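# Press the sprayer head fully onto the standing bottle

## Task

Fit the sprayer head onto the bottle and press it all the way down over the neck (it is a tight fit). The bottle must remain upright, and the cap must stay seated on its own at the end, not only while a gripper holds it.

## Robot and tools

Robot: two arms, left_arm and right_arm, each a six-joint arm ending in a parallel two-finger gripper with a wrist camera. Bases in the scene frame: left_arm at (-0.058, +0.452, 0) m, right_arm at (+0.059, -0.346, 0) m. The names do not refer to sides of any picture.

Scene frame: origin on the table top midway between the arms, +z up, +x out over the table, left_arm on the +y side. All reported positions (metres), orientations (quat_wxyz) and velocities (m/s, rad/s) use it. Printed hand positions can be somewhat off, more so at long reach.

Gripper frame: the fingers point along the gripper's +z and close along its y axis. end_effector_position is the point between the pads when closed, about 2 cm short of the fingertips; closing pushes the tips roughly 10 mm further along +z.

execute_actions(actions): actions is a list of actions. Each action is a table of 0 to 15 rows; each row lasts one control step (1/30 s), and if fewer than 15 rows are given the last one repeats to fill 15 steps. A row is a single list of 14 numbers, each in [-1, 1], covering both arms even if one is idle: left_arm dx, dy, dz, rx, ry, rz, opening, then right_arm dx, dy, dz, rx, ry, rz, opening. dx..rz are an offset, not a pose: a target measured from that gripper's pose at the start of the action (for a call's first action, the last pose reported), expressed in the gripper's own axes. Every row refers to that same start, not to the row before. Scale: 1.0 equals 0.6 m for dx, dy, dz and 180 degrees for the rotation vector rx, ry, rz. opening is absolute, not an offset: +1 fully open (0.084 m), -1 closed. An empty list just returns the current state and images.

Per step the commanded pose is clipped to at most 70 mm and 16 degrees from the measured pose, so large offsets take several actions; after an action the arm goes no further than the last clipped pose. Joint limits (rad), base to gripper: waist ±6.283, shoulder ±2.304, elbow -4.224 to 0.061, forearm roll ±6.283, wrist pitch ±2.164, wrist roll ±6.283. Elbows stop just short of straight.

move(target, speed, blocking): target is one 14-number row laid out as above, offsets in each gripper's axes from the pose in the latest result that shows one; openings are absolute and are sent when the move begins. Both grippers follow straight paths that finish together, lasting 0.5 to 10 s (cut off at 10 s). speed is the top path speed per arm in m/s, 0.002 to 0.5, default 0.25; turning is capped at twice that in rad/s. Paths ignore obstacles and the other arm; grippers can lag, drift or overshoot speed, especially near full reach. Faster contact and targets set deeper past contact push harder. blocking=false returns after 0.5 s while motion continues; until a result shows the move finished, use wait or stop before sending new rows or moves. The result adds a move: line with the ending (done, off_target, moving, held, fault) and any limits (paced = pose clipped; held = some steps blocked, after which the arm can surge), plus each gripper's distance from its target.

wait(seconds): 0 to 10; runs the scene with the last commands held; returns early if a running move ends. stop(): brakes a running move (needs room; fingers keep moving). zoom_image(camera, region): camera is cam_left_wrist or cam_right_wrist (672x504 each); region [x0, y0, x1, y1] in pixels from the top-left, at most 504 by 504. show_instructions(): shows the reference pages. read_manual(section): licence texts only. finished_scene(scene): ends the current scene, passing its number; irreversible, and the goal must hold at that moment.

Result lines: the state line per arm (pose, velocities), grip_measured (finger opening on the command scale), Hand target (pose the controller is now driving toward), joint positions and torques (torques are offset, noisy and nonzero even in free air), a pose unreachable line when the clearance check altered a command, camera calibration updates, MOTOR HOT from 65 °C and OVER-TEMPERATURE FAULT at 80 °C (brakes applied until cooled).

Gripping: to hold, keep commanding an opening well below grip_measured; the gap sets squeeze force (about 24 N per pad max). Fast closing can hit harder. Re-sending grip_measured gives a light hold on parts up to about 6 cm wide.

Keeping an arm still: in a reply's first call send the offset back to its wanted pose, then zeros afterwards, always with the desired opening.

Avoid: knocking anything off the table (immediate failure), toppling the bottle, dropping the sprayer, arms striking or pressing each other, fast slams. Contact torque reaching a joint's limit (waist 54, shoulder 54, elbow 45, forearm roll 24.3, wrist pitch 17.1, wrist roll 17.1 N m, held weight included) triggers a TORQUE FAULT: the arm backs off, freezes for 10 s and drops the rest of the call. Loose objects may occasionally be nudged by outside pushes. Press the cap down firmly but at low speed, release it, and confirm it stays seated before finishing.

Each tool is called after "Request:" as a command line: name --argument value for each argument, lists and objects as JSON in quotes; but a table of rows of numbers goes row by row, as --pt "numbers of a row", without its own name.

Reference images:

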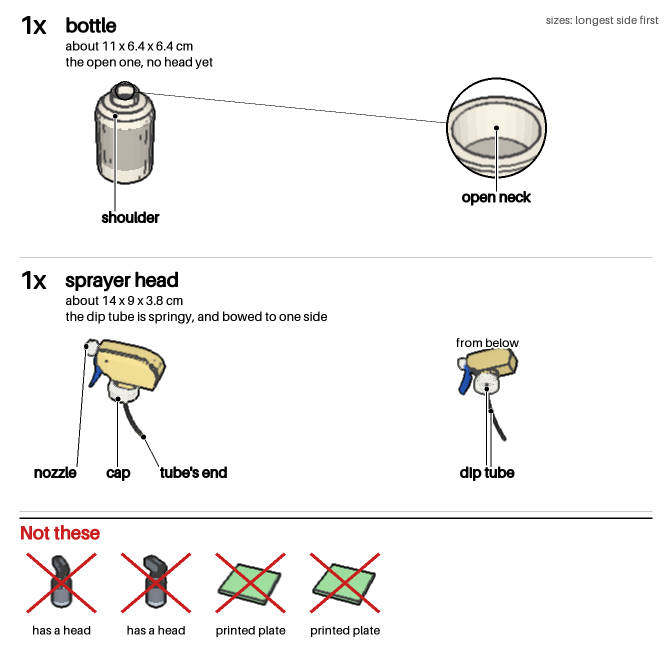

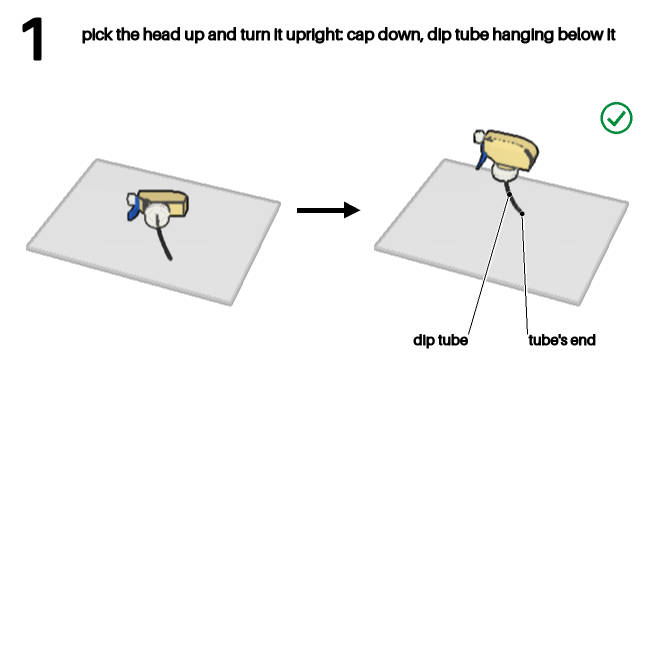

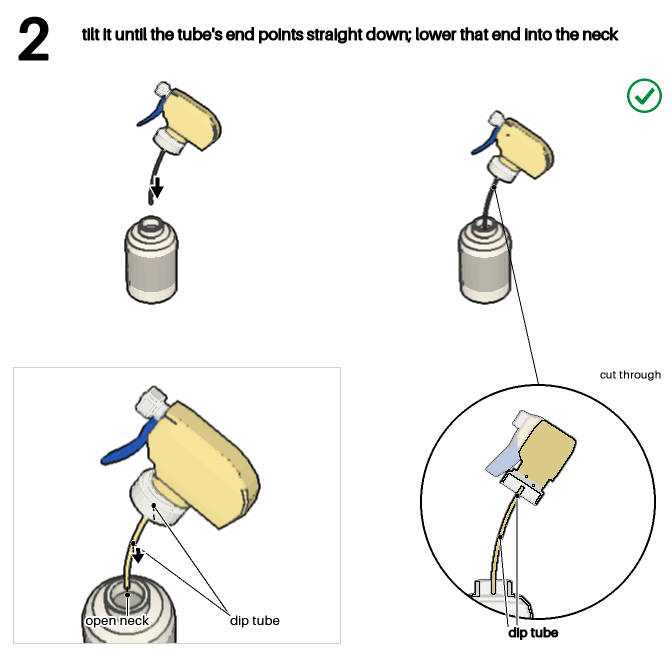

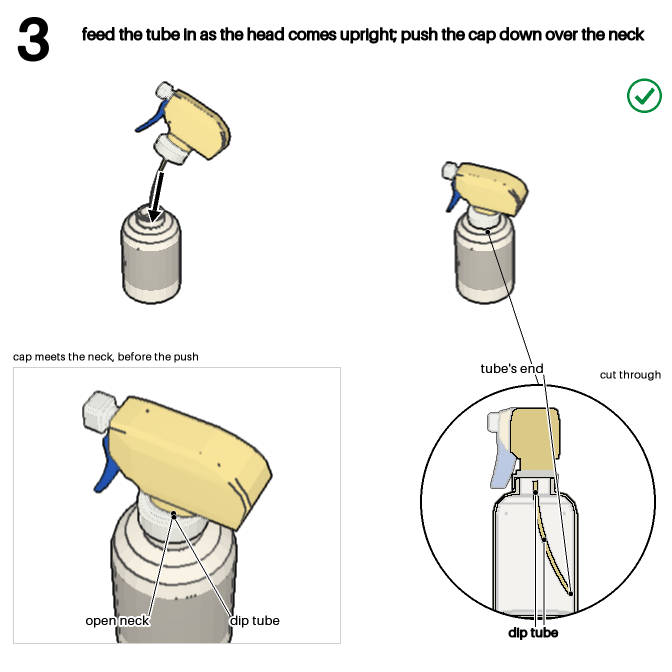

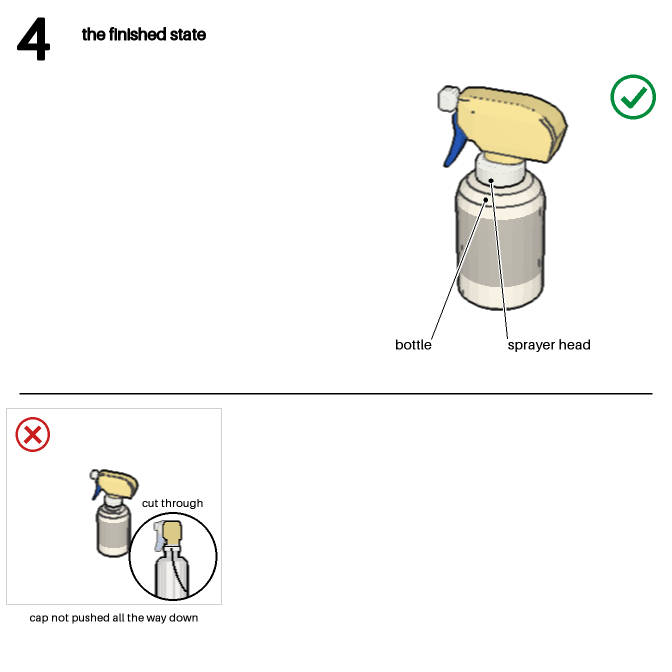

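## Session

Request:
execute_actions --actions '[]'

Scene clock: 0.00 s.
left_arm: end_effector_position=(+0.5270, -0.0801, +0.2161) grip_measured=+1.00 end_effector_quat_wxyz=(+0.190, +0.981, -0.034, -0.002) end_effector_velocity=(+0.000, -0.000, +0.000) end_effector_angular_velocity=(+0.000, -0.001, -0.000) | right_arm: end_effector_position=(+0.1024, -0.9915, +0.1085) grip_measured=+1.00 end_effector_quat_wxyz=(+0.027, +0.863, +0.473, +0.175) end_effector_velocity=(+0.001, -0.000, +0.000) end_effector_angular_velocity=(-0.000, +0.000, +0.001)
Joint positions: left_arm=[-0.809 -0.926 -1.808 -0.487 -0.72  -0.231  0.084] | right_arm=[-1.466 -0.915 -1.523  0.459 -0.807 -2.981  0.084]
Joint velocities: left_arm=[-0.    -0.    -0.001  0.001  0.    -0.     0.   ] | right_arm=[ 0.002  0.    -0.     0.     0.     0.    -0.   ]
Joint torques (N m, as the arm reports them, + toward a larger angle): no reading
Hand target (left_arm): +0.527, -0.080, +0.216; +0.190, +0.981, -0.034, -0.002
Hand target (right_arm): +0.102, -0.991, +0.109; +0.027, +0.863, +0.473, +0.175

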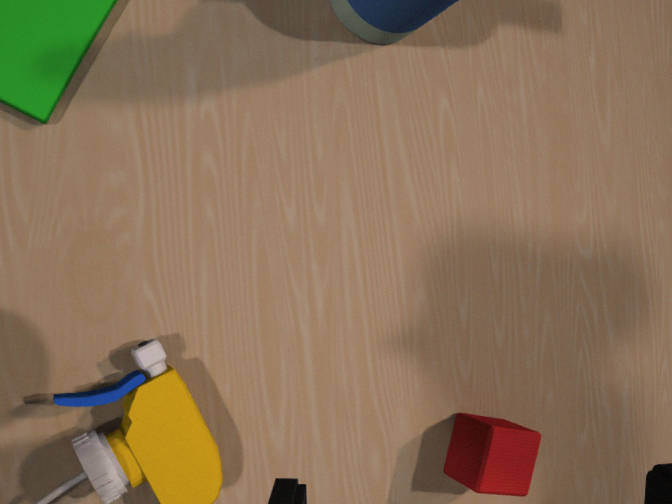

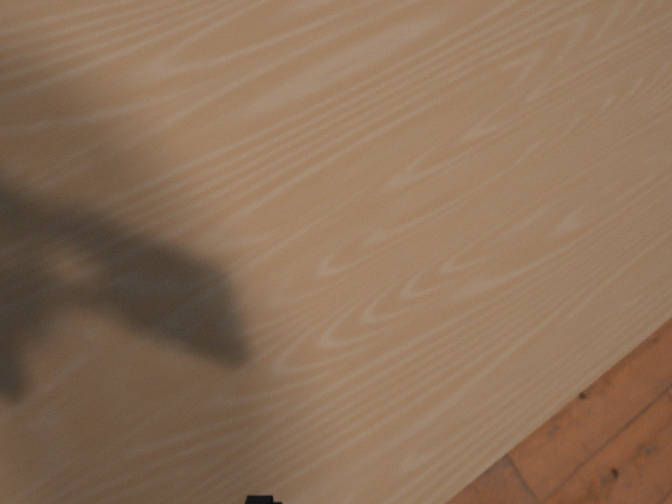

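Request:
move --target '[-0.218,-0.094,-0.55,0.122,0,0,1,0,0,0,0,0,0,1]'

Scene clock: 2.57 s.
left_arm: end_effector_position=(+0.4063, +0.1033, +0.5004) grip_measured=+1.00 end_effector_quat_wxyz=(-0.001, +0.999, -0.033, +0.003) end_effector_velocity=(+0.000, +0.001, +0.004) end_effector_angular_velocity=(-0.001, -0.005, +0.001) | right_arm: end_effector_position=(+0.1024, -0.9915, +0.1085) grip_measured=+1.00 end_effector_quat_wxyz=(+0.027, +0.863, +0.473, +0.175) end_effector_velocity=(-0.001, -0.000, +0.000) end_effector_angular_velocity=(+0.000, -0.000, -0.002)
Joint positions: left_arm=[-0.812 -0.334 -1.594  0.005 -1.255 -0.581  0.084] | right_arm=[-1.466 -0.915 -1.523  0.459 -0.807 -2.981  0.084]
Joint velocities: left_arm=[ 0.     0.004 -0.003  0.002 -0.002 -0.001 -0.   ] | right_arm=[-0.001 -0.     0.     0.001 -0.     0.    -0.   ]
Joint torques (N m, as the arm reports them, + toward a larger angle): left_arm=[-10.8   54.24 -24.59   1.67   0.63   0.05] | right_arm=[ -0.18  50.47 -22.42   1.07  -0.45   0.01]
Hand target (left_arm): +0.406, +0.103, +0.501; -0.000, +0.999, -0.033, +0.004
Hand target (right_arm): +0.102, -0.991, +0.109; +0.027, +0.863, +0.473, +0.175
Off the commanded pose (left_arm): 0.001 m, 0 deg.
Off the commanded pose (right_arm): 0.000 m, 0 deg.
move: done
camera_calibration (this result's frames):
cam_left_wrist: T_world_to_cam=[[-0.0721126, -0.99728, -0.015233, 0.178819], [-0.997063, 0.0724749, -0.0247515, 0.476465], [0.0257882, 0.0134034, -0.999578, 0.618641], [0, 0, 0, 1]] pos_world=[0.472008, 0.135509, 0.632897]
cam_right_wrist: T_world_to_cam=[[0.797243, -0.563027, 0.217724, -0.633489], [-0.501477, -0.818495, -0.280334, -0.663188], [0.336042, 0.114311, -0.934884, 0.313401], [0, 0, 0, 1]] pos_world=[0.0671555, -0.935313, 0.245005]

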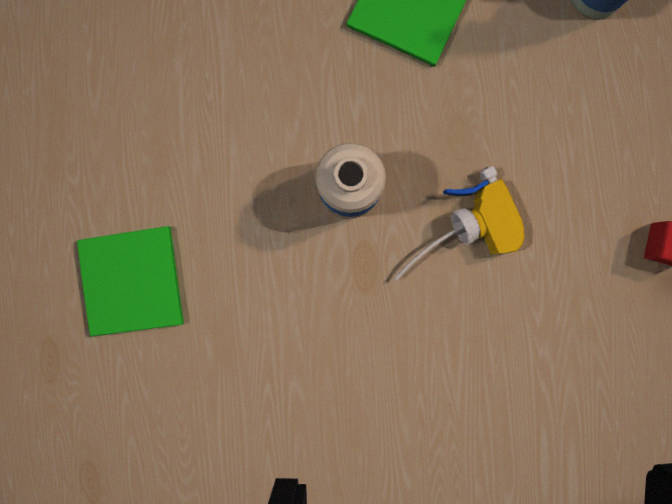

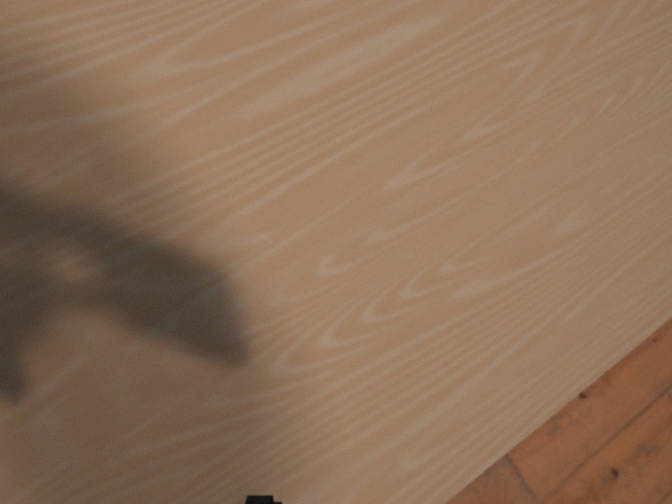

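Request:
move --target '[0.147,0.218,0.55,0,0,-0.089,1,0,0,0,0,0,0,1]'

Scene clock: 5.33 s.
left_arm: end_effector_position=(+0.4875, -0.0327, +0.1708) grip_measured=+1.00 end_effector_quat_wxyz=(+0.000, +0.994, +0.106, +0.003) end_effector_velocity=(-0.001, +0.000, -0.004) end_effector_angular_velocity=(+0.003, +0.004, +0.001) | right_arm: end_effector_position=(+0.1024, -0.9915, +0.1085) grip_measured=+1.00 end_effector_quat_wxyz=(+0.027, +0.863, +0.473, +0.175) end_effector_velocity=(+0.001, -0.000, +0.000) end_effector_angular_velocity=(-0.000, +0.000, +0.002)
Joint positions: left_arm=[-0.894 -0.937 -1.759  0.006 -0.818 -0.945  0.084] | right_arm=[-1.466 -0.915 -1.523  0.459 -0.807 -2.981  0.084]
Joint velocities: left_arm=[-0.001 -0.006 -0.002 -0.    -0.    -0.001 -0.   ] | right_arm=[ 0.002  0.    -0.    -0.     0.     0.     0.   ]
Joint torques (N m, as the arm reports them, + toward a larger angle): left_arm=[ -8.51  76.06 -24.81   1.37   0.6    0.28] | right_arm=[  0.95  50.38 -22.45   0.6   -0.4    0.01]
Hand target (left_arm): +0.487, -0.033, +0.170; +0.000, +0.994, +0.106, +0.003
Hand target (right_arm): +0.102, -0.991, +0.109; +0.027, +0.863, +0.473, +0.175
Off the commanded pose (left_arm): 0.000 m, 0 deg.
Off the commanded pose (right_arm): 0.000 m, 0 deg.
move: done
camera_calibration (this result's frames):
cam_left_wrist: T_world_to_cam=[[0.205405, -0.978598, -0.0124301, -0.0911789], [-0.978435, -0.205055, -0.024838, 0.54103], [0.0217575, 0.0172639, -0.999614, 0.291082], [0, 0, 0, 1]] pos_world=[0.541759, 0.0166885, 0.303274]
cam_right_wrist: T_world_to_cam=[[0.797243, -0.563027, 0.217724, -0.633489], [-0.501477, -0.818495, -0.280334, -0.663188], [0.336042, 0.114311, -0.934884, 0.313401], [0, 0, 0, 1]] pos_world=[0.0671554, -0.935313, 0.245005]

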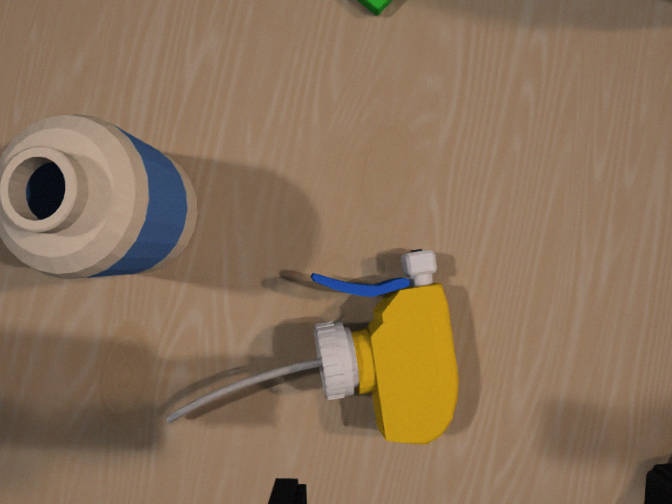

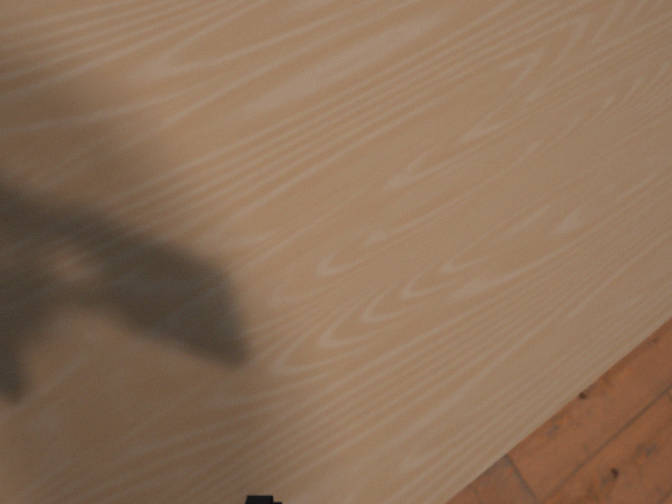

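Request:
move --target '[-0.026,0,0.235,0,0,-0.028,0.5,0,0,0,0,0,0,1]' --speed 0.1

Request:
move --target '[0,0,0,0,0,0,-1,0,0,0,0,0,0,1]'

Request:
move --target '[0,0,-0.45,0,0,0,-1,0,0,0,0,0,0,1]' --speed 0.15

Scene clock: 7.90 s.
left_arm: end_effector_position=(+0.4731, -0.0362, +0.0301) grip_measured=+0.49 end_effector_quat_wxyz=(+0.001, +0.989, +0.149, +0.003) end_effector_velocity=(-0.000, +0.000, -0.002) end_effector_angular_velocity=(+0.001, +0.000, +0.000) | right_arm: end_effector_position=(+0.1024, -0.9915, +0.1085) grip_measured=+1.00 end_effector_quat_wxyz=(+0.027, +0.863, +0.473, +0.175) end_effector_velocity=(-0.001, +0.000, +0.000) end_effector_angular_velocity=(+0.000, -0.000, -0.001)
Joint positions: left_arm=[-0.911 -1.118 -1.737  0.008 -0.613 -1.051  0.065] | right_arm=[-1.466 -0.915 -1.523  0.459 -0.807 -2.981  0.084]
Joint velocities: left_arm=[-0.    -0.003 -0.001  0.     0.002 -0.001 -0.   ] | right_arm=[-0.001  0.     0.     0.    -0.     0.     0.   ]
Joint torques (N m, as the arm reports them, + toward a larger angle): left_arm=[ -9.69  77.82 -22.75   1.66   0.21  -0.12] | right_arm=[  0.88  48.53 -23.09   1.14  -0.46   0.02]
Hand target (left_arm): +0.473, -0.036, +0.030; +0.001, +0.989, +0.149, +0.003
Hand target (right_arm): +0.102, -0.991, +0.109; +0.027, +0.863, +0.473, +0.175
Off the commanded pose (left_arm): 0.000 m, 0 deg.
Off the commanded pose (right_arm): 0.000 m, 0 deg.
move: done
camera_calibration (this result's frames):
cam_left_wrist: T_world_to_cam=[[0.290345, -0.956856, -0.0112401, -0.13281], [-0.956705, -0.290008, -0.0247314, 0.509369], [0.0204047, 0.0179341, -0.999631, 0.151422], [0, 0, 0, 1]] pos_world=[0.522787, 0.0179257, 0.162471]
cam_right_wrist: T_world_to_cam=[[0.797243, -0.563027, 0.217724, -0.633489], [-0.501477, -0.818495, -0.280334, -0.663188], [0.336042, 0.114311, -0.934884, 0.313401], [0, 0, 0, 1]] pos_world=[0.0671554, -0.935313, 0.245005]

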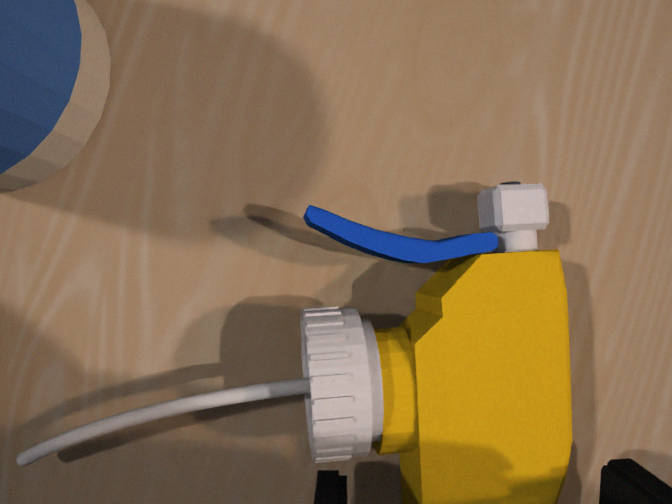

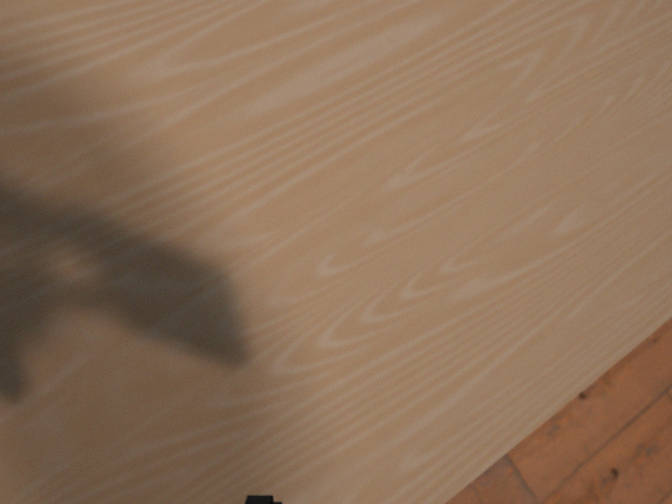

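Scene clock: 8.40 s.
left_arm: end_effector_position=(+0.4732, -0.0362, +0.0302) grip_measured=-0.17 end_effector_quat_wxyz=(+0.001, +0.989, +0.149, +0.004) end_effector_velocity=(+0.000, -0.000, +0.001) end_effector_angular_velocity=(-0.000, -0.001, -0.001) | right_arm: end_effector_position=(+0.1024, -0.9915, +0.1085) grip_measured=+1.00 end_effector_quat_wxyz=(+0.027, +0.863, +0.473, +0.175) end_effector_velocity=(-0.000, -0.000, +0.000) end_effector_angular_velocity=(-0.000, -0.000, -0.001)
Joint positions: left_arm=[-0.911 -1.118 -1.737  0.008 -0.613 -1.051  0.036] | right_arm=[-1.466 -0.915 -1.523  0.459 -0.807 -2.981  0.084]
Joint velocities: left_arm=[-0.     0.001 -0.001  0.    -0.001  0.001  0.   ] | right_arm=[-0.001  0.    -0.     0.    -0.     0.    -0.   ]
Joint torques (N m, as the arm reports them, + toward a larger angle): left_arm=[-10.16  76.42 -21.33   1.33   0.31   0.14] | right_arm=[ -0.01  49.74 -22.83   0.86  -0.49  -0.06]
Hand target (left_arm): +0.473, -0.036, +0.030; +0.001, +0.989, +0.149, +0.003
Hand target (right_arm): +0.102, -0.991, +0.109; +0.027, +0.863, +0.473, +0.175
Off the commanded pose (left_arm): 0.000 m, 0 deg.
Off the commanded pose (right_arm): 0.000 m, 0 deg.
move: done
camera_calibration (this result's frames):
cam_left_wrist: T_world_to_cam=[[0.290338, -0.95686, -0.0111177, -0.13286], [-0.956704, -0.290002, -0.0248054, 0.509403], [0.0205111, 0.0178383, -0.99963, 0.151438], [0, 0, 0, 1]] pos_world=[0.522816, 0.0178981, 0.162541]
cam_right_wrist: T_world_to_cam=[[0.797243, -0.563027, 0.217724, -0.633489], [-0.501477, -0.818495, -0.280334, -0.663188], [0.336042, 0.114311, -0.934885, 0.313401], [0, 0, 0, 1]] pos_world=[0.0671554, -0.935313, 0.245005]

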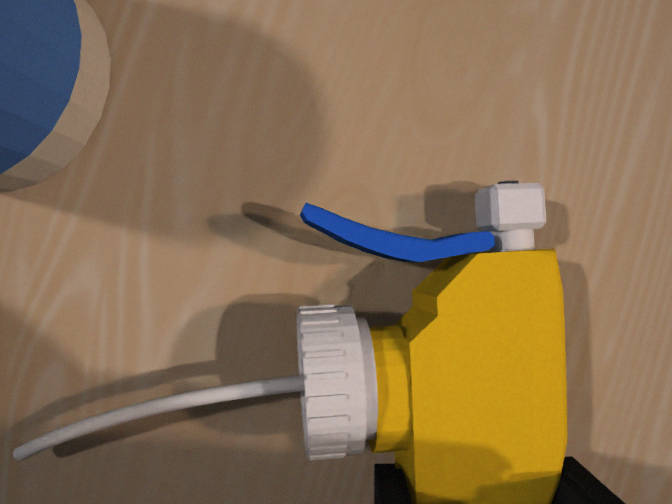

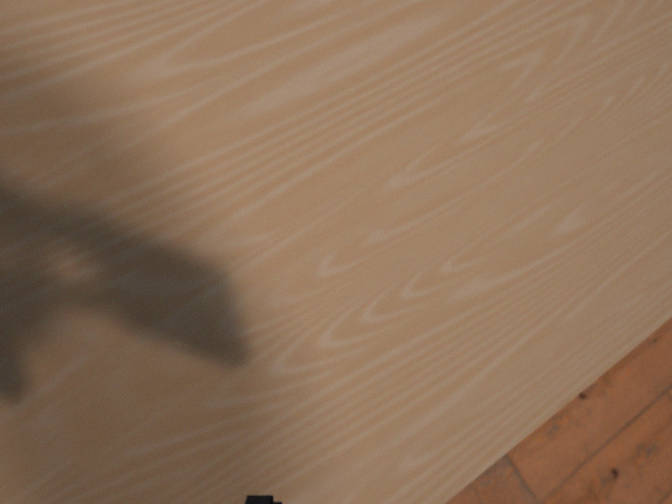

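Scene clock: 10.60 s.
left_arm: end_effector_position=(+0.4716, -0.0360, +0.2998) grip_measured=-0.17 end_effector_quat_wxyz=(+0.001, +0.989, +0.150, +0.003) end_effector_velocity=(+0.000, -0.000, +0.003) end_effector_angular_velocity=(-0.001, -0.001, +0.001) | right_arm: end_effector_position=(+0.1024, -0.9915, +0.1085) grip_measured=+1.00 end_effector_quat_wxyz=(+0.027, +0.863, +0.473, +0.175) end_effector_velocity=(+0.002, +0.000, +0.000) end_effector_angular_velocity=(-0.000, -0.000, +0.004)
Joint positions: left_arm=[-0.912 -0.79  -1.813  0.006 -1.017 -1.05   0.036] | right_arm=[-1.466 -0.915 -1.523  0.459 -0.807 -2.981  0.084]
Joint velocities: left_arm=[ 0.     0.001 -0.004  0.    -0.004 -0.001  0.   ] | right_arm=[ 0.004  0.     0.     0.    -0.    -0.    -0.   ]
Joint torques (N m, as the arm reports them, + toward a larger angle): left_arm=[ -8.73  75.65 -24.72   0.26   0.45   0.13] | right_arm=[  0.1   50.16 -22.81   0.75  -0.48   0.04]
Hand target (left_arm): +0.472, -0.036, +0.300; +0.001, +0.989, +0.150, +0.004
Hand target (right_arm): +0.102, -0.991, +0.109; +0.027, +0.863, +0.473, +0.175
Off the commanded pose (left_arm): 0.001 m, 0 deg.
Off the commanded pose (right_arm): 0.000 m, 0 deg.
move: done
camera_calibration (this result's frames):
cam_left_wrist: T_world_to_cam=[[0.290709, -0.956738, -0.0118596, -0.129146], [-0.956597, -0.290359, -0.0247716, 0.514598], [0.0202564, 0.0185462, -0.999623, 0.42117], [0, 0, 0, 1]] pos_world=[0.521276, 0.0180489, 0.432227]
cam_right_wrist: T_world_to_cam=[[0.797243, -0.563027, 0.217724, -0.633489], [-0.501477, -0.818495, -0.280334, -0.663188], [0.336042, 0.114311, -0.934885, 0.313401], [0, 0, 0, 1]] pos_world=[0.0671554, -0.935313, 0.245005]

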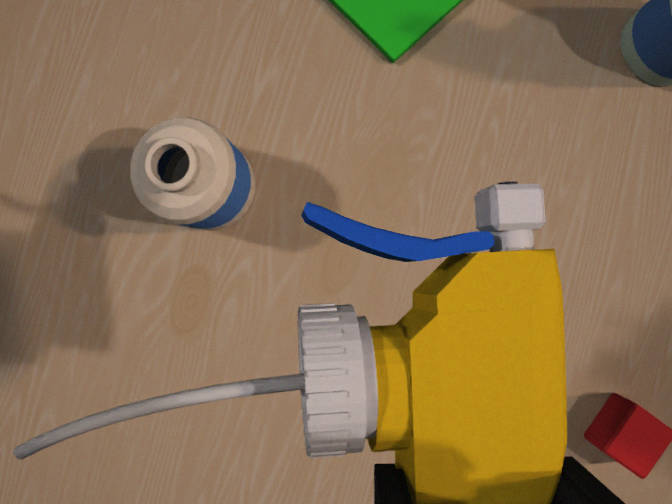

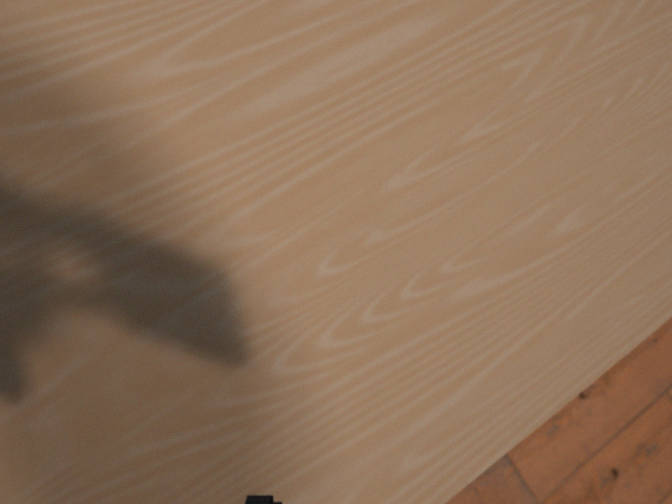

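Request:
move --target '[0.173,-0.245,0.07,-0.5,0,0,-1,0,0,0,0,0,0,1]'

Scene clock: 14.90 s.
left_arm: end_effector_position=(+0.5266, +0.1355, +0.2580) grip_measured=-0.17 end_effector_quat_wxyz=(+0.698, +0.700, +0.103, +0.110) end_effector_velocity=(+0.000, +0.001, -0.001) end_effector_angular_velocity=(-0.004, -0.000, +0.000) | right_arm: end_effector_position=(+0.1024, -0.9915, +0.1085) grip_measured=+1.00 end_effector_quat_wxyz=(+0.027, +0.863, +0.473, +0.175) end_effector_velocity=(-0.001, -0.000, +0.000) end_effector_angular_velocity=(+0.000, -0.000, -0.001)
Joint positions: left_arm=[-0.327 -0.787 -1.014 -2.025 -1.47   1.377  0.036] | right_arm=[-1.466 -0.915 -1.523  0.459 -0.807 -2.981  0.084]
Joint velocities: left_arm=[ 0.001 -0.005 -0.001 -0.    -0.006  0.002  0.   ] | right_arm=[-0.001  0.     0.    -0.    -0.     0.    -0.   ]
Joint torques (N m, as the arm reports them, + toward a larger angle): left_arm=[ -8.57  64.81 -16.49  -0.01  -1.59   0.25] | right_arm=[ -0.66  50.48 -22.6    0.27  -0.46   0.06]
Hand target (left_arm): +0.527, +0.136, +0.258; +0.699, +0.699, +0.103, +0.110
Hand target (right_arm): +0.102, -0.991, +0.109; +0.027, +0.863, +0.473, +0.175
Off the commanded pose (left_arm): 0.001 m, 0 deg.
Off the commanded pose (right_arm): 0.000 m, 0 deg.
move: done
camera_calibration (this result's frames):
cam_left_wrist: T_world_to_cam=[[-0.0102347, -0.0178877, 0.999788, -0.211312], [-0.948916, -0.315156, -0.0153525, 0.612838], [0.315363, -0.948871, -0.0137484, 0.0963698], [0, 0, 0, 1]] pos_world=[0.548978, 0.280802, 0.222001]
cam_right_wrist: T_world_to_cam=[[0.797243, -0.563027, 0.217724, -0.633489], [-0.501477, -0.818495, -0.280334, -0.663188], [0.336042, 0.114311, -0.934885, 0.313401], [0, 0, 0, 1]] pos_world=[0.0671554, -0.935313, 0.245005]

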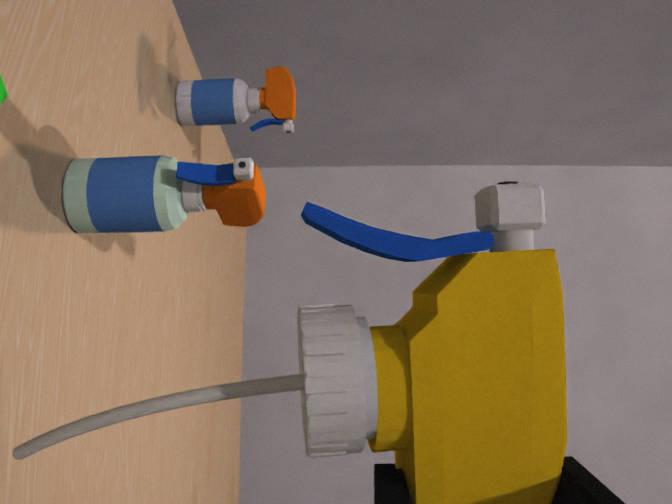

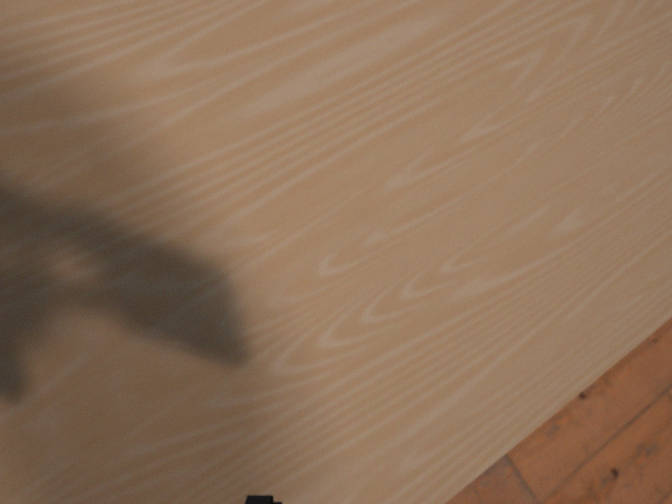

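Request:
move --target '[0,-0.05,0,0,0,0,-1,0,0,0,0,0,0,1]' --speed 0.03

Scene clock: 16.57 s.
left_arm: end_effector_position=(+0.5268, +0.1355, +0.2281) grip_measured=-0.17 end_effector_quat_wxyz=(+0.699, +0.700, +0.103, +0.110) end_effector_velocity=(+0.000, -0.000, -0.000) end_effector_angular_velocity=(-0.001, -0.001, +0.000) | right_arm: end_effector_position=(+0.1024, -0.9915, +0.1085) grip_measured=+1.00 end_effector_quat_wxyz=(+0.027, +0.863, +0.473, +0.175) end_effector_velocity=(+0.001, +0.000, -0.000) end_effector_angular_velocity=(+0.000, +0.001, +0.003)
Joint positions: left_arm=[-0.327 -0.854 -1.035 -2.028 -1.49   1.418  0.036] | right_arm=[-1.466 -0.915 -1.523  0.459 -0.807 -2.981  0.084]
Joint velocities: left_arm=[-0.    -0.001 -0.001 -0.001 -0.001  0.002 -0.   ] | right_arm=[ 0.002 -0.     0.    -0.001 -0.    -0.     0.   ]
Joint torques (N m, as the arm reports them, + toward a larger angle): left_arm=[ -9.25  64.38 -15.02   0.17  -1.57   0.23] | right_arm=[  0.71  51.46 -22.23   0.55  -0.41  -0.05]
Hand target (left_arm): +0.527, +0.136, +0.228; +0.698, +0.700, +0.103, +0.110
Hand target (right_arm): +0.102, -0.991, +0.109; +0.027, +0.863, +0.473, +0.175
Off the commanded pose (left_arm): 0.000 m, 0 deg.
Off the commanded pose (right_arm): 0.000 m, 0 deg.
move: done
camera_calibration (this result's frames):
cam_left_wrist: T_world_to_cam=[[-0.0103198, -0.0178039, 0.999788, -0.181377], [-0.948927, -0.31512, -0.0154064, 0.61256], [0.315328, -0.948885, -0.0136426, 0.0959406], [0, 0, 0, 1]] pos_world=[0.54915, 0.280837, 0.192084]
cam_right_wrist: T_world_to_cam=[[0.797243, -0.563027, 0.217724, -0.633489], [-0.501477, -0.818495, -0.280334, -0.663188], [0.336042, 0.114311, -0.934885, 0.313401], [0, 0, 0, 1]] pos_world=[0.0671554, -0.935313, 0.245005]

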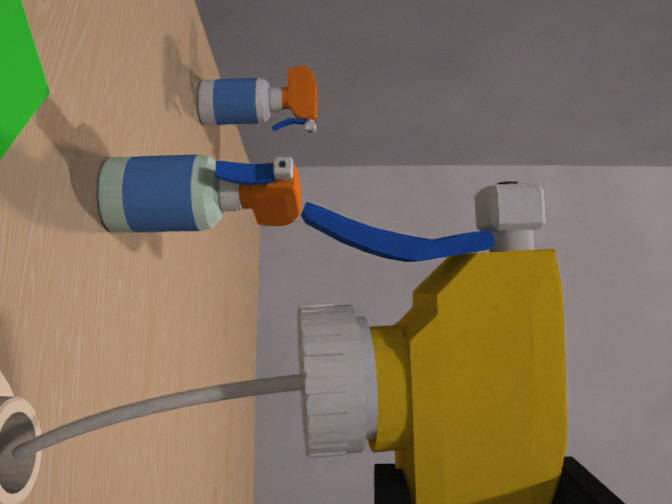

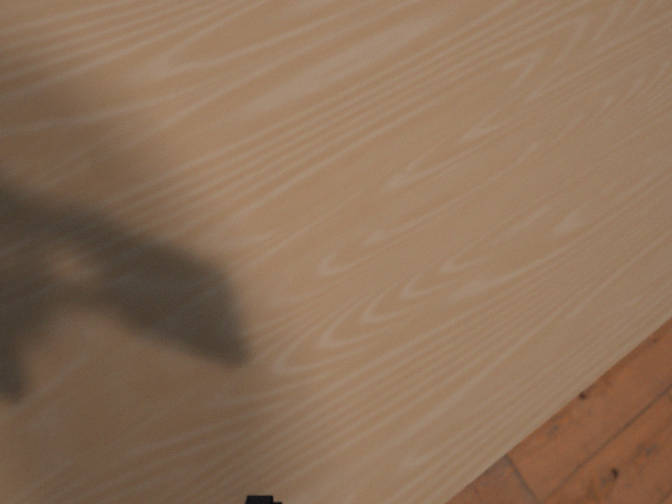

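Promising.

Request:
move --target '[-0.008,-0.035,0,0,0,0,-1,0,0,0,0,0,0,1]' --speed 0.03

Scene clock: 17.80 s.
left_arm: end_effector_position=(+0.5223, +0.1341, +0.2072) grip_measured=-0.17 end_effector_quat_wxyz=(+0.699, +0.700, +0.103, +0.110) end_effector_velocity=(-0.000, -0.000, -0.001) end_effector_angular_velocity=(+0.000, -0.001, +0.000) | right_arm: end_effector_position=(+0.1024, -0.9915, +0.1085) grip_measured=+1.00 end_effector_quat_wxyz=(+0.027, +0.863, +0.473, +0.175) end_effector_velocity=(-0.000, -0.000, -0.000) end_effector_angular_velocity=(+0.000, -0.000, -0.001)
Joint positions: left_arm=[-0.331 -0.897 -1.041 -2.035 -1.506  1.452  0.036] | right_arm=[-1.466 -0.915 -1.523  0.459 -0.807 -2.981  0.084]
Joint velocities: left_arm=[-0.    -0.002 -0.    -0.    -0.     0.002 -0.   ] | right_arm=[-0.    -0.    -0.     0.001  0.     0.    -0.   ]
Joint torques (N m, as the arm reports them, + toward a larger angle): left_arm=[ -8.02  63.32 -15.63  -0.11  -1.7    0.35] | right_arm=[  0.95  49.99 -22.82   0.57  -0.49  -0.04]
Hand target (left_arm): +0.522, +0.134, +0.207; +0.699, +0.700, +0.103, +0.110
Hand target (right_arm): +0.102, -0.991, +0.109; +0.027, +0.863, +0.473, +0.175
Off the commanded pose (left_arm): 0.000 m, 0 deg.
Off the commanded pose (right_arm): 0.000 m, 0 deg.
move: done
camera_calibration (this result's frames):
cam_left_wrist: T_world_to_cam=[[-0.0104117, -0.017718, 0.999789, -0.160494], [-0.948933, -0.315097, -0.0154662, 0.607597], [0.315305, -0.948894, -0.0135325, 0.0957093], [0, 0, 0, 1]] pos_world=[0.544721, 0.279427, 0.171153]
cam_right_wrist: T_world_to_cam=[[0.797243, -0.563027, 0.217724, -0.633489], [-0.501477, -0.818495, -0.280334, -0.663188], [0.336042, 0.114311, -0.934884, 0.313401], [0, 0, 0, 1]] pos_world=[0.0671553, -0.935313, 0.245005]

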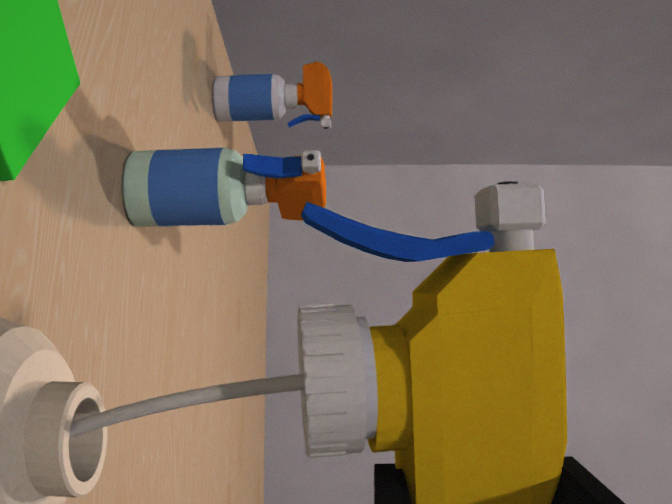

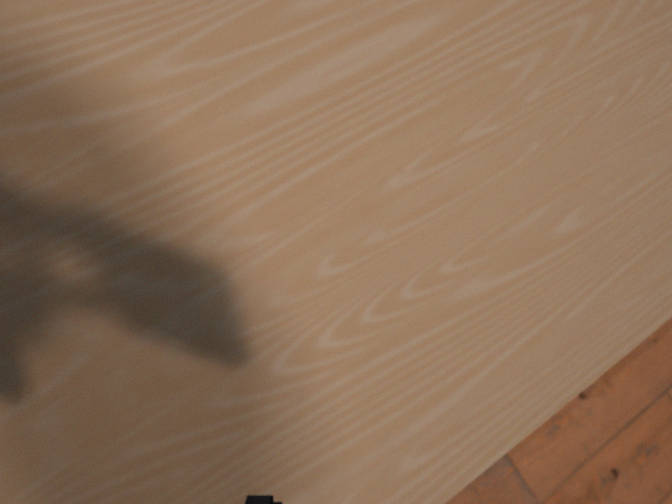

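Request:
move --target '[-0.031,-0.075,0.008,0,0,0.015,-1,0,0,0,0,0,0,1]' --speed 0.03

Scene clock: 20.30 s.
left_arm: end_effector_position=(+0.5063, +0.1240, +0.1622) grip_measured=-0.17 end_effector_quat_wxyz=(+0.696, +0.702, +0.087, +0.126) end_effector_velocity=(+0.001, -0.000, +0.001) end_effector_angular_velocity=(-0.001, -0.007, -0.000) | right_arm: end_effector_position=(+0.1024, -0.9915, +0.1085) grip_measured=+1.00 end_effector_quat_wxyz=(+0.027, +0.863, +0.473, +0.175) end_effector_velocity=(+0.000, -0.000, +0.000) end_effector_angular_velocity=(-0.000, -0.000, +0.000)
Joint positions: left_arm=[-0.356 -0.988 -1.046 -2.063 -1.543  1.576  0.036] | right_arm=[-1.466 -0.915 -1.523  0.459 -0.807 -2.981  0.084]
Joint velocities: left_arm=[-0.    -0.001 -0.002 -0.    -0.002  0.005  0.   ] | right_arm=[ 0.001  0.    -0.     0.001  0.    -0.    -0.   ]
Joint torques (N m, as the arm reports them, + toward a larger angle): left_arm=[ -7.16  66.34 -12.6    0.44  -1.45   0.13] | right_arm=[  0.68  50.   -22.64   0.81  -0.4   -0.11]
Hand target (left_arm): +0.506, +0.124, +0.162; +0.696, +0.702, +0.087, +0.126
Hand target (right_arm): +0.102, -0.991, +0.109; +0.027, +0.863, +0.473, +0.175
Off the commanded pose (left_arm): 0.000 m, 0 deg.
Off the commanded pose (right_arm): 0.000 m, 0 deg.
move: done
camera_calibration (this result's frames):
cam_left_wrist: T_world_to_cam=[[-0.0553581, -0.0315213, 0.997969, -0.0910684], [-0.947192, -0.314522, -0.0624758, 0.595177], [0.315852, -0.948727, -0.0124454, 0.0901067], [0, 0, 0, 1]] pos_world=[0.530245, 0.269812, 0.129189]
cam_right_wrist: T_world_to_cam=[[0.797243, -0.563027, 0.217724, -0.633489], [-0.501477, -0.818495, -0.280334, -0.663188], [0.336042, 0.114311, -0.934884, 0.313401], [0, 0, 0, 1]] pos_world=[0.0671554, -0.935313, 0.245005]

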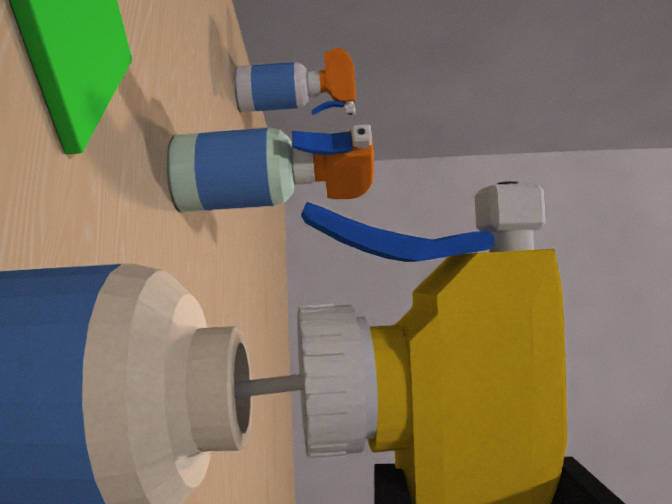

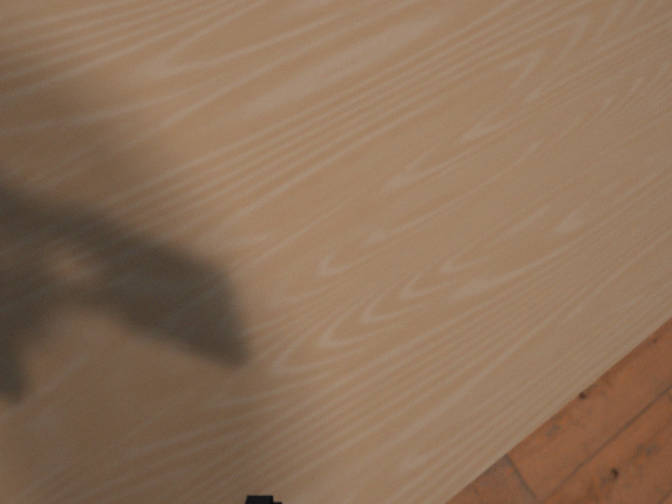

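Aligned laterally; depth unknown. Try.

Request:
move --target '[-0.003,-0.033,0,0,0,0,-1,0,0,0,0,0,0,1]' --speed 0.015

Scene clock: 22.17 s.
left_arm: end_effector_position=(+0.5059, +0.1237, +0.1465) grip_measured=-0.18 end_effector_quat_wxyz=(+0.701, +0.697, +0.085, +0.128) end_effector_velocity=(-0.002, +0.001, -0.001) end_effector_angular_velocity=(-0.015, +0.004, +0.001) | right_arm: end_effector_position=(+0.1024, -0.9915, +0.1085) grip_measured=+1.00 end_effector_quat_wxyz=(+0.027, +0.863, +0.473, +0.175) end_effector_velocity=(-0.000, +0.000, -0.000) end_effector_angular_velocity=(+0.000, +0.000, -0.001)
Joint positions: left_arm=[-0.357 -1.034 -1.069 -2.064 -1.569  1.599  0.036] | right_arm=[-1.466 -0.915 -1.523  0.459 -0.807 -2.981  0.084]
Joint velocities: left_arm=[ 0.    -0.008  0.001 -0.001 -0.018  0.     0.   ] | right_arm=[-0.001 -0.    -0.    -0.     0.     0.     0.   ]
Joint torques (N m, as the arm reports them, + toward a larger angle): left_arm=[-6.92 39.07 -4.02 -1.12  8.45 -0.72] | right_arm=[  0.01  50.3  -22.61   0.9   -0.38   0.01]
Hand target (left_arm): +0.506, +0.124, +0.142; +0.696, +0.702, +0.087, +0.126
Hand target (right_arm): +0.102, -0.991, +0.109; +0.027, +0.863, +0.473, +0.175
Off the commanded pose (left_arm): 0.004 m, 1 deg.
Off the commanded pose (right_arm): 0.000 m, 0 deg.
move: off_target (left_arm)
camera_calibration (this result's frames):
cam_left_wrist: T_world_to_cam=[[-0.0613301, -0.0180357, 0.997955, -0.074121], [-0.947001, -0.314814, -0.0638882, 0.593857], [0.315322, -0.948982, 0.00222773, 0.0878885], [0, 0, 0, 1]] pos_world=[0.530124, 0.269022, 0.111714]
cam_right_wrist: T_world_to_cam=[[0.797243, -0.563027, 0.217724, -0.633489], [-0.501477, -0.818495, -0.280334, -0.663188], [0.336042, 0.114311, -0.934884, 0.313401], [0, 0, 0, 1]] pos_world=[0.0671554, -0.935313, 0.245005]

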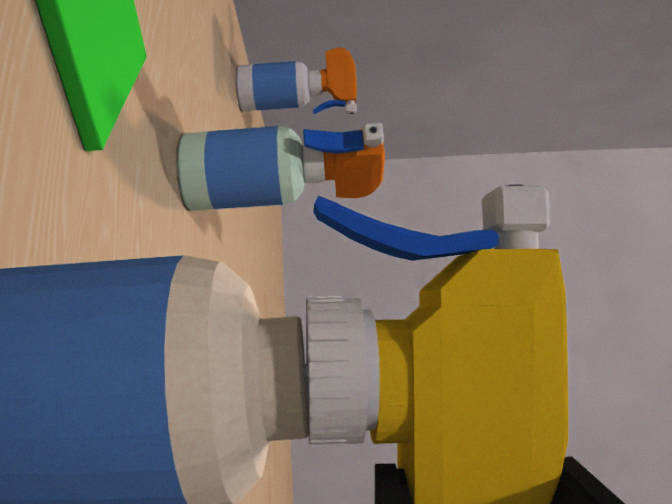

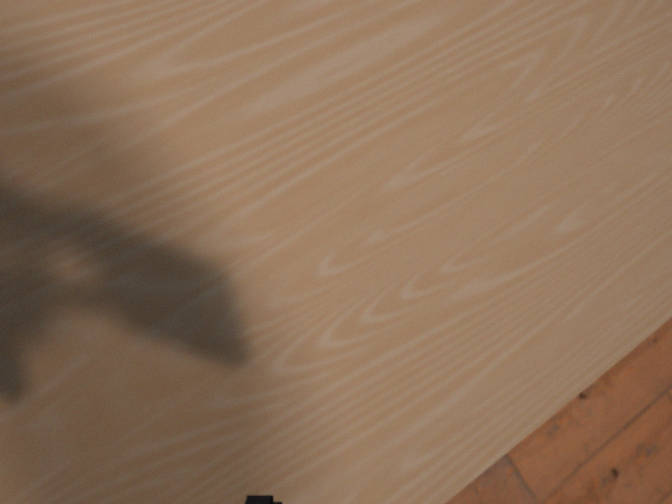

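Request:
move --target '[0,0.01,0,0,0,0,-1,0.92,-0.15,-0.027,0,0,0,-1]' --speed 0.35

Request:
move --target '[0,0,0,0,0,0,-1,0.688,-0.39,0.295,-0.223,0.273,0,-1]' --speed 0.3

Scene clock: 25.23 s.
left_arm: end_effector_position=(+0.5056, +0.1237, +0.1525) grip_measured=-0.18 end_effector_quat_wxyz=(+0.701, +0.697, +0.085, +0.128) end_effector_velocity=(-0.001, +0.000, -0.001) end_effector_angular_velocity=(+0.001, +0.002, +0.000) | right_arm: end_effector_position=(+0.2942, -0.4868, +0.2578) grip_measured=-1.00 end_effector_quat_wxyz=(+0.027, +0.863, +0.473, +0.177) end_effector_velocity=(+0.000, +0.001, +0.001) end_effector_angular_velocity=(-0.002, +0.008, -0.005)
Joint positions: left_arm=[-0.357 -1.019 -1.061 -2.065 -1.566  1.593  0.036] | right_arm=[-0.677  0.411 -0.274  0.588 -0.629 -2.308  0.   ]
Joint velocities: left_arm=[ 0.    -0.     0.002 -0.     0.     0.     0.   ] | right_arm=[ 0.013  0.005 -0.001 -0.017  0.001  0.033  0.   ]
Joint torques (N m, as the arm reports them, + toward a larger angle): left_arm=[ -8.74  62.75 -12.5    0.35  -1.65   0.2 ] | right_arm=[ -0.15  10.78 -23.87   0.54  -0.08   0.01]
Hand target (left_arm): +0.506, +0.124, +0.153; +0.701, +0.697, +0.085, +0.128
Hand target (right_arm): +0.294, -0.487, +0.258; +0.027, +0.863, +0.473, +0.177
Off the commanded pose (left_arm): 0.000 m, 0 deg.
Off the commanded pose (right_arm): 0.002 m, 0 deg.
move: done
camera_calibration (this result's frames):
cam_left_wrist: T_world_to_cam=[[-0.0613261, -0.0180455, 0.997955, -0.0801221], [-0.947, -0.314817, -0.0638875, 0.593918], [0.315326, -0.948981, 0.00221744, 0.087969], [0, 0, 0, 1]] pos_world=[0.529788, 0.269011, 0.117707]
cam_right_wrist: T_world_to_cam=[[0.796239, -0.563717, 0.219607, -0.535316], [-0.500474, -0.817704, -0.284405, -0.110995], [0.339897, 0.116547, -0.933213, 0.330328], [0, 0, 0, 1]] pos_world=[0.258411, -0.431027, 0.394258]

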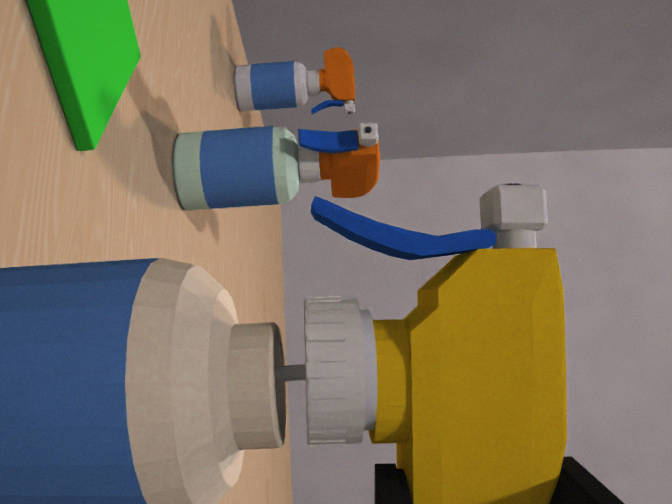

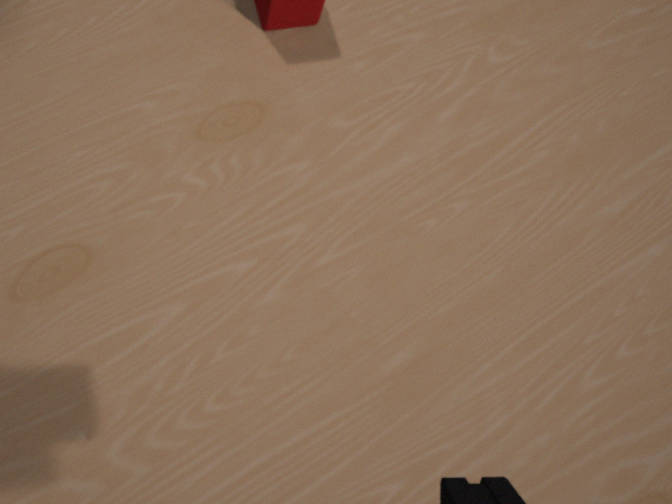

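Scene clock: 28.73 s.
left_arm: end_effector_position=(+0.5056, +0.1237, +0.1525) grip_measured=-0.18 end_effector_quat_wxyz=(+0.701, +0.697, +0.085, +0.128) end_effector_velocity=(-0.000, +0.000, +0.000) end_effector_angular_velocity=(-0.001, -0.001, +0.000) | right_arm: end_effector_position=(+0.3636, +0.0063, +0.1587) grip_measured=-1.00 end_effector_quat_wxyz=(+0.113, +0.654, +0.352, +0.660) end_effector_velocity=(+0.000, -0.000, -0.001) end_effector_angular_velocity=(+0.000, -0.004, -0.005)
Joint positions: left_arm=[-0.357 -1.019 -1.061 -2.065 -1.566  1.593  0.036] | right_arm=[ 1.466 -0.799 -0.472  4.121 -1.649 -3.533  0.   ]
Joint velocities: left_arm=[-0.     0.     0.001 -0.    -0.001  0.001 -0.   ] | right_arm=[ 0.001 -0.006 -0.004  0.007 -0.002  0.002  0.   ]
Joint torques (N m, as the arm reports them, + toward a larger angle): left_arm=[ -9.2   66.71 -12.29  -0.05  -1.64   0.2 ] | right_arm=[ 0.67 32.63 -5.05  0.91 -1.58  0.13]
Hand target (left_arm): +0.506, +0.124, +0.153; +0.701, +0.697, +0.085, +0.128
Hand target (right_arm): +0.364, +0.006, +0.159; +0.113, +0.654, +0.352, +0.660
Off the commanded pose (left_arm): 0.000 m, 0 deg.
Off the commanded pose (right_arm): 0.004 m, 1 deg.
move: off_target (right_arm); limits=paced
camera_calibration (this result's frames):
cam_left_wrist: T_world_to_cam=[[-0.0613259, -0.0180455, 0.997955, -0.0801221], [-0.947, -0.314817, -0.0638873, 0.593918], [0.315326, -0.948981, 0.00221733, 0.087969], [0, 0, 0, 1]] pos_world=[0.529788, 0.269011, 0.117707]
cam_right_wrist: T_world_to_cam=[[0.303765, -0.737597, 0.603057, -0.171529], [0.115764, -0.599703, -0.791805, 0.153916], [0.945688, 0.310335, -0.0967818, -0.197436], [0, 0, 0, 1]] pos_world=[0.220999, 0.0270556, 0.206205]

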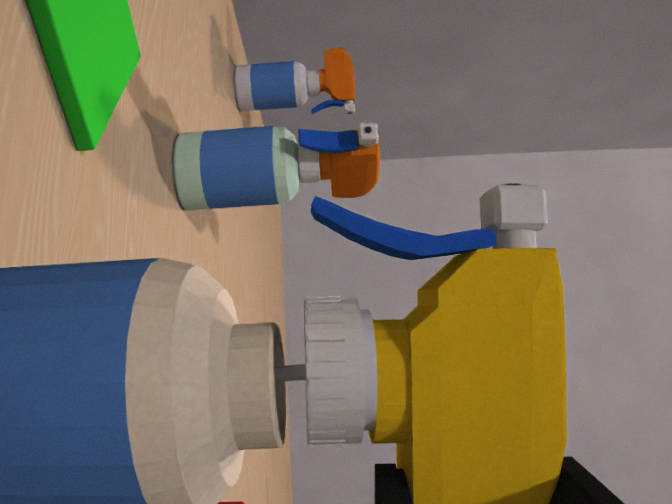

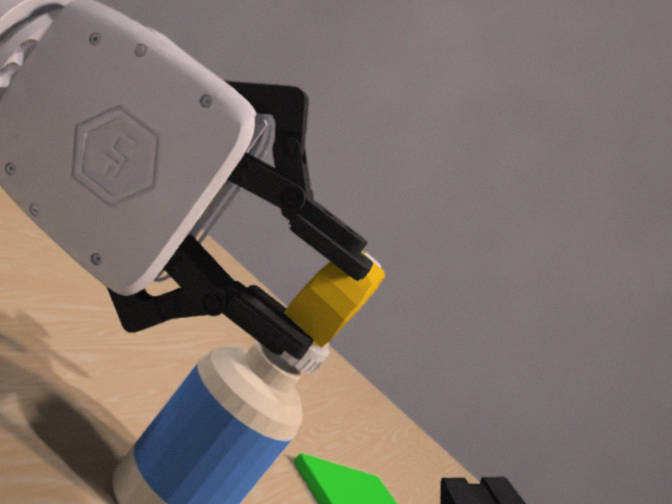

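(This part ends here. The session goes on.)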